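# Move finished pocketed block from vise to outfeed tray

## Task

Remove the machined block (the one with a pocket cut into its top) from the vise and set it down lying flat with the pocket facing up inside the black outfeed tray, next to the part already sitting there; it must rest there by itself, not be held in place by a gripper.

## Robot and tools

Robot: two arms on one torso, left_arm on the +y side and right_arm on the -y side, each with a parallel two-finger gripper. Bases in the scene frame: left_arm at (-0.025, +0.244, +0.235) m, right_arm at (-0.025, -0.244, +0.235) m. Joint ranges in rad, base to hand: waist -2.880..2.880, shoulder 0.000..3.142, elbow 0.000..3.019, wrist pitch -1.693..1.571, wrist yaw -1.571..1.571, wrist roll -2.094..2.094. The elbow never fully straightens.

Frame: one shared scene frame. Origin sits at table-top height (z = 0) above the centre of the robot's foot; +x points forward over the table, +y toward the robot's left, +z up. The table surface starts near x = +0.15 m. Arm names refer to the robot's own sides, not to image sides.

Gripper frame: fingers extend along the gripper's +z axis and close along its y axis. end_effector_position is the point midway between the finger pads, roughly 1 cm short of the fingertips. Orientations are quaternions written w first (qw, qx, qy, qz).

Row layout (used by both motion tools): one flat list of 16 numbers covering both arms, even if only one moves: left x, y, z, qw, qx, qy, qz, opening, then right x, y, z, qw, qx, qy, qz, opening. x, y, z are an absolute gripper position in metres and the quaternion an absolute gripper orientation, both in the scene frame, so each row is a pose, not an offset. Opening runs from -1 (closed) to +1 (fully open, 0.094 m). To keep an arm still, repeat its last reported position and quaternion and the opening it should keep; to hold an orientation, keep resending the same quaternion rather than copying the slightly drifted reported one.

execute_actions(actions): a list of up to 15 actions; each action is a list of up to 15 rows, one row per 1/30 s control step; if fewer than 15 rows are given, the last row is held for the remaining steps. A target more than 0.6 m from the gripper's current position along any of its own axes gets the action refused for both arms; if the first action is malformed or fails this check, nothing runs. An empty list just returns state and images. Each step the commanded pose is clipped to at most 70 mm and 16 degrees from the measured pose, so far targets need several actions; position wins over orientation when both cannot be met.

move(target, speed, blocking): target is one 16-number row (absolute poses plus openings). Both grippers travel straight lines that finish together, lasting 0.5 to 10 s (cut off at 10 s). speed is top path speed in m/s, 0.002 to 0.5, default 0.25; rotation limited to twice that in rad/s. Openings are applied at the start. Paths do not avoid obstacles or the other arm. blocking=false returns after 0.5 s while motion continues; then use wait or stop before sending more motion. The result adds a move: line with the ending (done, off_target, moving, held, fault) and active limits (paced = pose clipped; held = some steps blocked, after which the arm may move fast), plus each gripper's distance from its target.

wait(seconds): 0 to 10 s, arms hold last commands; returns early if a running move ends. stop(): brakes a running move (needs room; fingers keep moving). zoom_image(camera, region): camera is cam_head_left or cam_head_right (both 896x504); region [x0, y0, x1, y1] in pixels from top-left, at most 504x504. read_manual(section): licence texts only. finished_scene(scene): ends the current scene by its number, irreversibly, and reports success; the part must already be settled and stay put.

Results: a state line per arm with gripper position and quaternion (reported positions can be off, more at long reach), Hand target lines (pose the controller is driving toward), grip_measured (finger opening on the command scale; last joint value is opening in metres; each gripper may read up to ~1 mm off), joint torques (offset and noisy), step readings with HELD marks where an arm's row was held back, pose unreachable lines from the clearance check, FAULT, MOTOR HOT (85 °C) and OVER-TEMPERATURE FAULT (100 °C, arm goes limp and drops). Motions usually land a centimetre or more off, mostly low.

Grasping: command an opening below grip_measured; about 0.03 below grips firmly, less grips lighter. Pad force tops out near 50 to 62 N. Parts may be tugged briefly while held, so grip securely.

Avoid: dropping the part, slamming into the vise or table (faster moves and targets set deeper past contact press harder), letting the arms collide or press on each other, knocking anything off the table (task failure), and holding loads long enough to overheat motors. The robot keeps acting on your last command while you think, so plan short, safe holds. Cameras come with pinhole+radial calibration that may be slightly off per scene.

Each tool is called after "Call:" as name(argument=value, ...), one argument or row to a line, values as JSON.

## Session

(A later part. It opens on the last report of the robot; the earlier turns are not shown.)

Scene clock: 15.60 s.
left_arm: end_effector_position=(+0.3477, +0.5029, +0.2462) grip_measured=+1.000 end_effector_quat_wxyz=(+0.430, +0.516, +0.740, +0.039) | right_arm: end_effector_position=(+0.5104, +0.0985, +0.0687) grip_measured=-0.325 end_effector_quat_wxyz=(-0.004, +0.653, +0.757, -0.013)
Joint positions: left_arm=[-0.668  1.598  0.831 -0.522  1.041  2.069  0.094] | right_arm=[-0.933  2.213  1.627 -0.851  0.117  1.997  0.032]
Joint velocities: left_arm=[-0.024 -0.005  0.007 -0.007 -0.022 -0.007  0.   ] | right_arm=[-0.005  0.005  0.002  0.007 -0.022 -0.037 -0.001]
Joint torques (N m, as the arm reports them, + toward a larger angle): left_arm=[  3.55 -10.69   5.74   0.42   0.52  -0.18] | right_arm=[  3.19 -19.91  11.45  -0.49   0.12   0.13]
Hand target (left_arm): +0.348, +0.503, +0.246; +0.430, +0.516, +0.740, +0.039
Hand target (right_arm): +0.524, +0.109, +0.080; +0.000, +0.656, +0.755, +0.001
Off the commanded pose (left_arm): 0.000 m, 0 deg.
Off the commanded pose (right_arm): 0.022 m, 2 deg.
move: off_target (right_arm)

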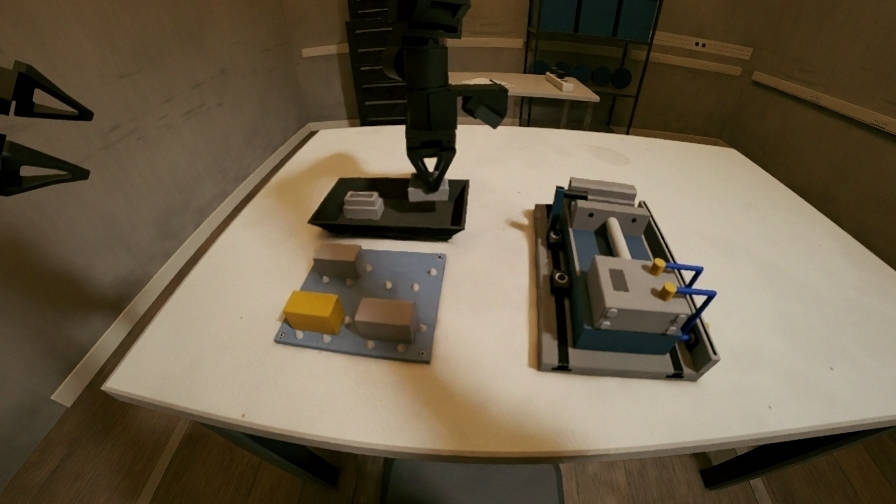

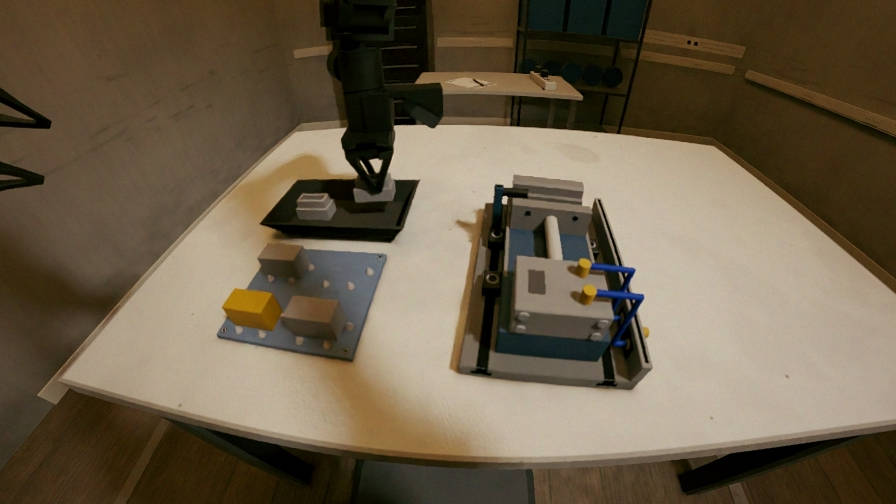

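Call:
move(
  target=[0.348,0.503,0.246,0.43,0.516,0.74,0.039,1, 0.515,0.122,0.045,0,0.67,0.742,0,-0.4],
  speed=0.04,
)

Call:
zoom_image(
  camera="cam_head_left",
  region=[290, 100, 510, 260],
)

Scene clock: 16.97 s.
left_arm: end_effector_position=(+0.3477, +0.5029, +0.2462) grip_measured=+1.000 end_effector_quat_wxyz=(+0.430, +0.516, +0.740, +0.039) | right_arm: end_effector_position=(+0.4972, +0.1053, +0.0364) grip_measured=-0.325 end_effector_quat_wxyz=(-0.007, +0.667, +0.745, -0.023)
Joint positions: left_arm=[-0.668  1.598  0.831 -0.522  1.041  2.069  0.094] | right_arm=[-0.919  2.272  1.631 -0.819  0.119  2.052  0.032]
Joint velocities: left_arm=[ 0.005 -0.024 -0.002 -0.012 -0.051 -0.007  0.   ] | right_arm=[ 0.005 -0.015  0.027 -0.007  0.081  0.007 -0.   ]
Joint torques (N m, as the arm reports them, + toward a larger angle): left_arm=[  3.54 -10.65   5.73   0.4    0.52  -0.18] | right_arm=[  3.83 -18.99  11.38   0.47   0.11   0.18]
Hand target (left_arm): +0.348, +0.503, +0.246; +0.430, +0.516, +0.740, +0.039
Hand target (right_arm): +0.514, +0.121, +0.046; -0.000, +0.670, +0.742, +0.000
Off the commanded pose (left_arm): 0.000 m, 0 deg.
Off the commanded pose (right_arm): 0.026 m, 3 deg.
move: off_target (right_arm)

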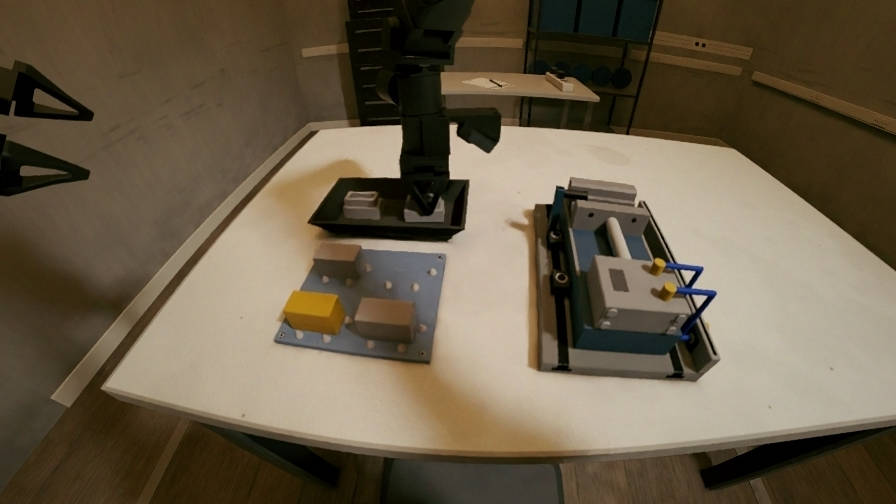

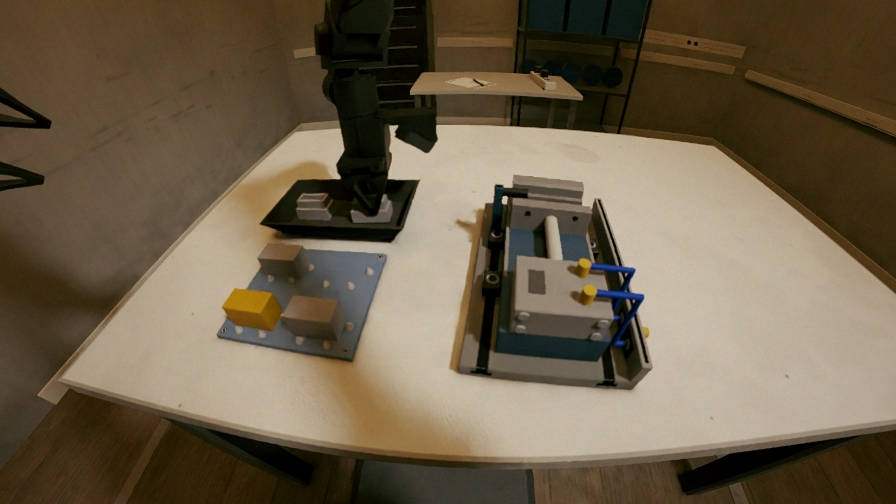

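Region (290, 100, 510, 260) of cam_head_left's 896x504 image, scaled by 2.291, with more detail than that image has; it fills the top 367 rows of this view, and the rest is white.

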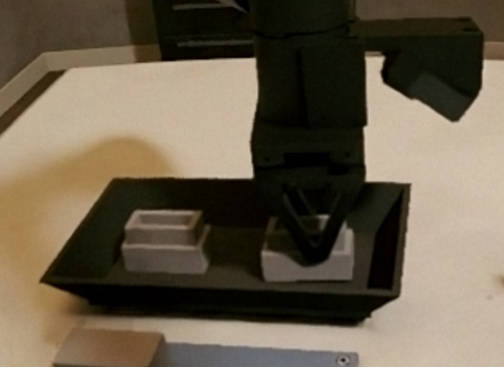

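Call:
move(
  target=[0.348,0.503,0.246,0.43,0.516,0.74,0.039,1, 0.515,0.122,0.038,0,0.67,0.742,0,-0.4],
  speed=0.02,
)

Call:
execute_actions(
  actions=[
    [[0.348,0.503,0.246,0.43,0.516,0.74,0.039,1, 0.515,0.122,0.038,0,0.67,0.742,0,0.0]],
  ],
)

Call:
move(
  target=[0.348,0.503,0.246,0.43,0.516,0.74,0.039,1, 0.51,0.11,0.11,0,0.67,0.742,0,0.0],
  speed=0.15,
)

Call:
zoom_image(
  camera="cam_head_left",
  region=[290, 100, 510, 260],
)

Scene clock: 18.70 s.
left_arm: end_effector_position=(+0.3477, +0.5029, +0.2462) grip_measured=+1.000 end_effector_quat_wxyz=(+0.430, +0.516, +0.740, +0.039) | right_arm: end_effector_position=(+0.5008, +0.1078, +0.0352) grip_measured=-0.325 end_effector_quat_wxyz=(-0.006, +0.668, +0.744, -0.018)
Joint positions: left_arm=[-0.668  1.598  0.831 -0.522  1.041  2.069  0.094] | right_arm=[-0.919  2.278  1.64  -0.811  0.119  2.053  0.032]
Joint velocities: left_arm=[ 0.005 -0.015 -0.007 -0.012 -0.007 -0.022  0.   ] | right_arm=[-0.005 -0.015 -0.002  0.002  0.022 -0.007  0.   ]
Joint torques (N m, as the arm reports them, + toward a larger angle): left_arm=[  3.55 -10.68   5.72   0.39   0.52  -0.18] | right_arm=[  3.52 -18.73  11.18   0.45   0.12   0.16]
Hand target (left_arm): +0.348, +0.503, +0.246; +0.430, +0.516, +0.740, +0.039
Hand target (right_arm): +0.514, +0.122, +0.038; -0.001, +0.670, +0.742, +0.000
Off the commanded pose (left_arm): 0.000 m, 0 deg.
Off the commanded pose (right_arm): 0.020 m, 2 deg.
move: off_target (right_arm)

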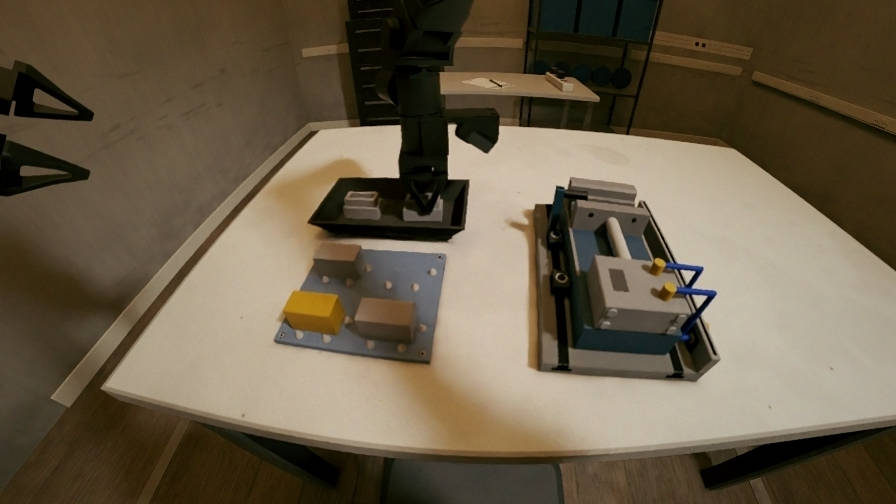

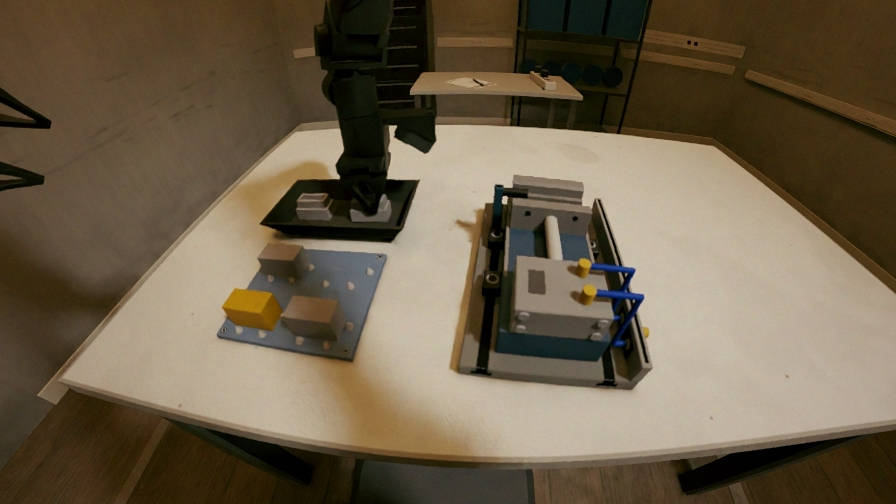

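Scene clock: 19.20 s.
left_arm: end_effector_position=(+0.3477, +0.5029, +0.2462) grip_measured=+1.000 end_effector_quat_wxyz=(+0.430, +0.516, +0.740, +0.039) | right_arm: end_effector_position=(+0.5028, +0.1090, +0.0363) grip_measured=-0.002 end_effector_quat_wxyz=(-0.005, +0.668, +0.744, -0.016)
Joint positions: left_arm=[-0.668  1.598  0.831 -0.522  1.041  2.069  0.094] | right_arm=[-0.919  2.278  1.644 -0.811  0.119  2.053  0.047]
Joint velocities: left_arm=[-0.005  0.005 -0.012  0.017 -0.037  0.037  0.   ] | right_arm=[ 0.005  0.005  0.007 -0.007 -0.037  0.007 -0.001]
Joint torques (N m, as the arm reports them, + toward a larger angle): left_arm=[  3.55 -10.66   5.73   0.4    0.52  -0.18] | right_arm=[  3.14 -18.72  10.76   0.43   0.13   0.11]
Hand target (left_arm): +0.348, +0.503, +0.246; +0.430, +0.516, +0.740, +0.039
Hand target (right_arm): +0.515, +0.122, +0.038; -0.000, +0.670, +0.742, +0.000
Off the commanded pose (left_arm): 0.000 m, 0 deg.
Off the commanded pose (right_arm): 0.018 m, 2 deg.
Step readings (end_effector_position):
0: left_arm (+0.3477, +0.5029, +0.2462) | right_arm (+0.5008, +0.1078, +0.0352)
1: left_arm (+0.3477, +0.5029, +0.2462) | right_arm (+0.5008, +0.1078, +0.0352)
2: left_arm (+0.3477, +0.5029, +0.2462) | right_arm (+0.5010, +0.1079, +0.0353)
4: left_arm (+0.3477, +0.5029, +0.2462) | right_arm (+0.5015, +0.1082, +0.0355)
8: left_arm (+0.3477, +0.5029, +0.2462) | right_arm (+0.5027, +0.1089, +0.0362)
15: end_effector_position above

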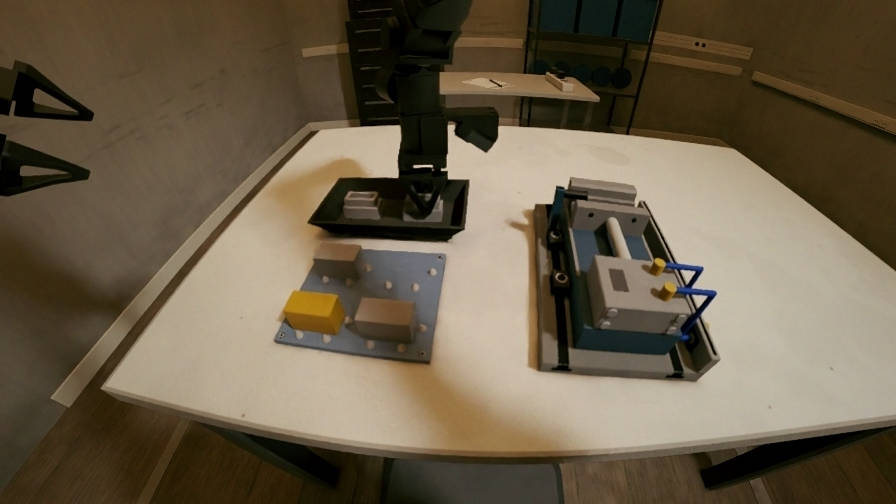

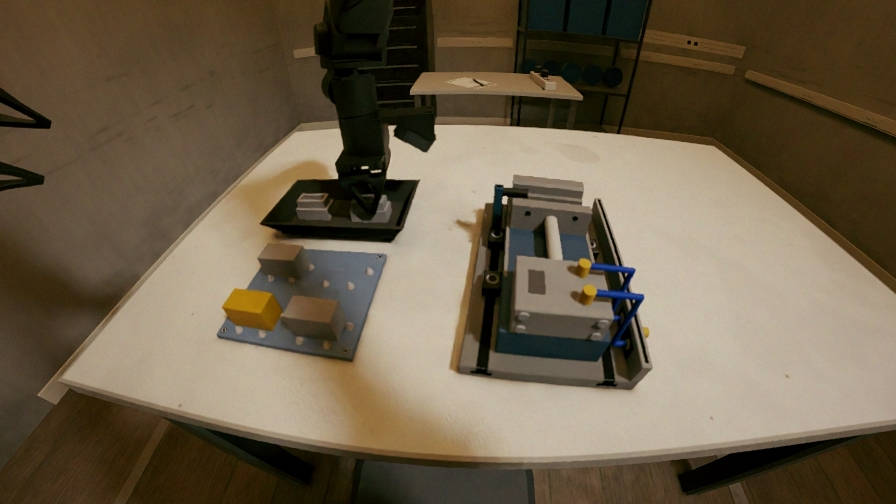

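Scene clock: 20.13 s.
left_arm: end_effector_position=(+0.3477, +0.5029, +0.2462) grip_measured=+1.000 end_effector_quat_wxyz=(+0.430, +0.516, +0.740, +0.039) | right_arm: end_effector_position=(+0.5161, +0.1066, +0.1130) grip_measured=-0.002 end_effector_quat_wxyz=(+0.001, +0.671, +0.741, +0.006)
Joint positions: left_arm=[-0.668  1.598  0.831 -0.522  1.041  2.069  0.094] | right_arm=[-0.919  2.136  1.617 -0.88   0.119  2.054  0.047]
Joint velocities: left_arm=[-0.005 -0.015  0.017 -0.002  0.022  0.037  0.   ] | right_arm=[-0.005 -0.005 -0.002  0.002 -0.022  0.037 -0.   ]
Joint torques (N m, as the arm reports them, + toward a larger angle): left_arm=[  3.53 -10.66   5.73   0.42   0.52  -0.18] | right_arm=[  3.63 -17.99   8.93  -0.23   0.1    0.18]
Hand target (left_arm): +0.348, +0.503, +0.246; +0.430, +0.516, +0.740, +0.039
Hand target (right_arm): +0.511, +0.111, +0.110; -0.000, +0.670, +0.742, +0.000
Off the commanded pose (left_arm): 0.000 m, 0 deg.
Off the commanded pose (right_arm): 0.008 m, 1 deg.
move: done

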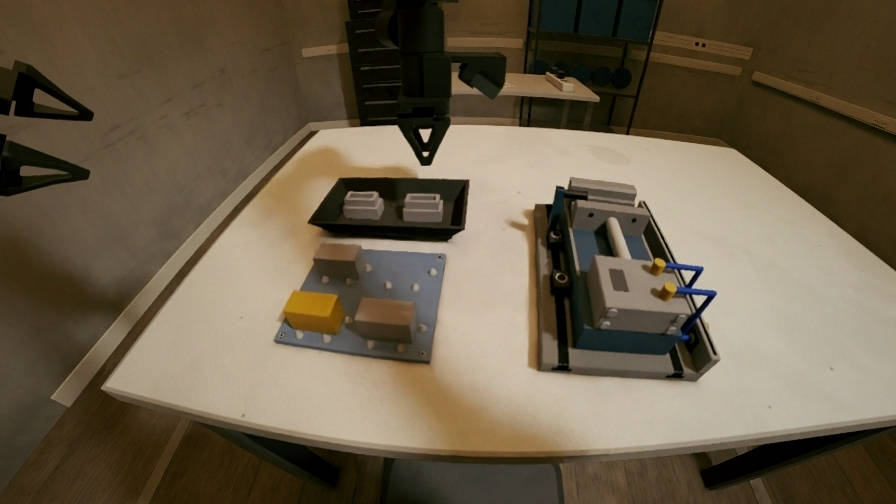

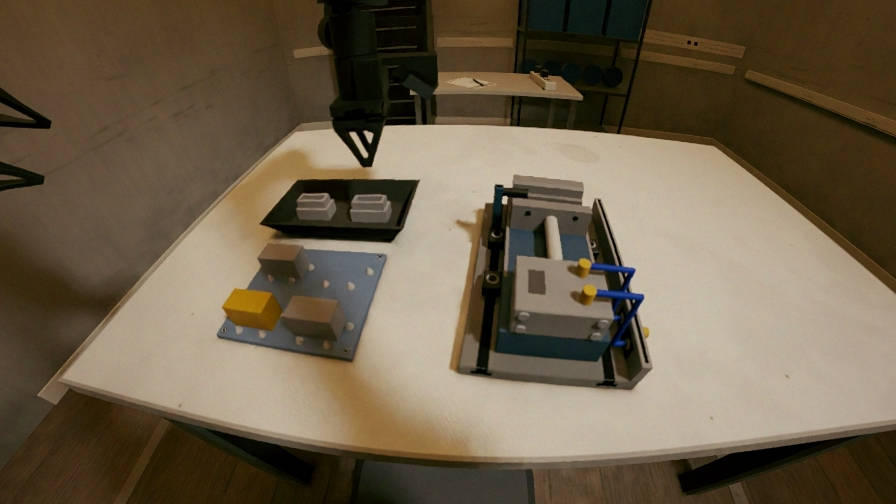

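Region (290, 100, 510, 260) of cam_head_left's 896x504 image, scaled by 2.291, with more detail than that image has; it fills the top 367 rows of this view, and the rest is white.

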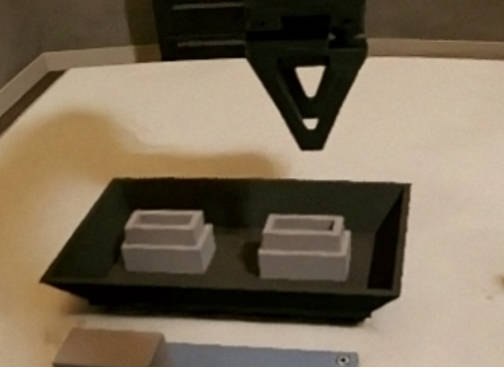

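Call:
finished_scene(
  scene=1,
)

The scene is finished: the task was done.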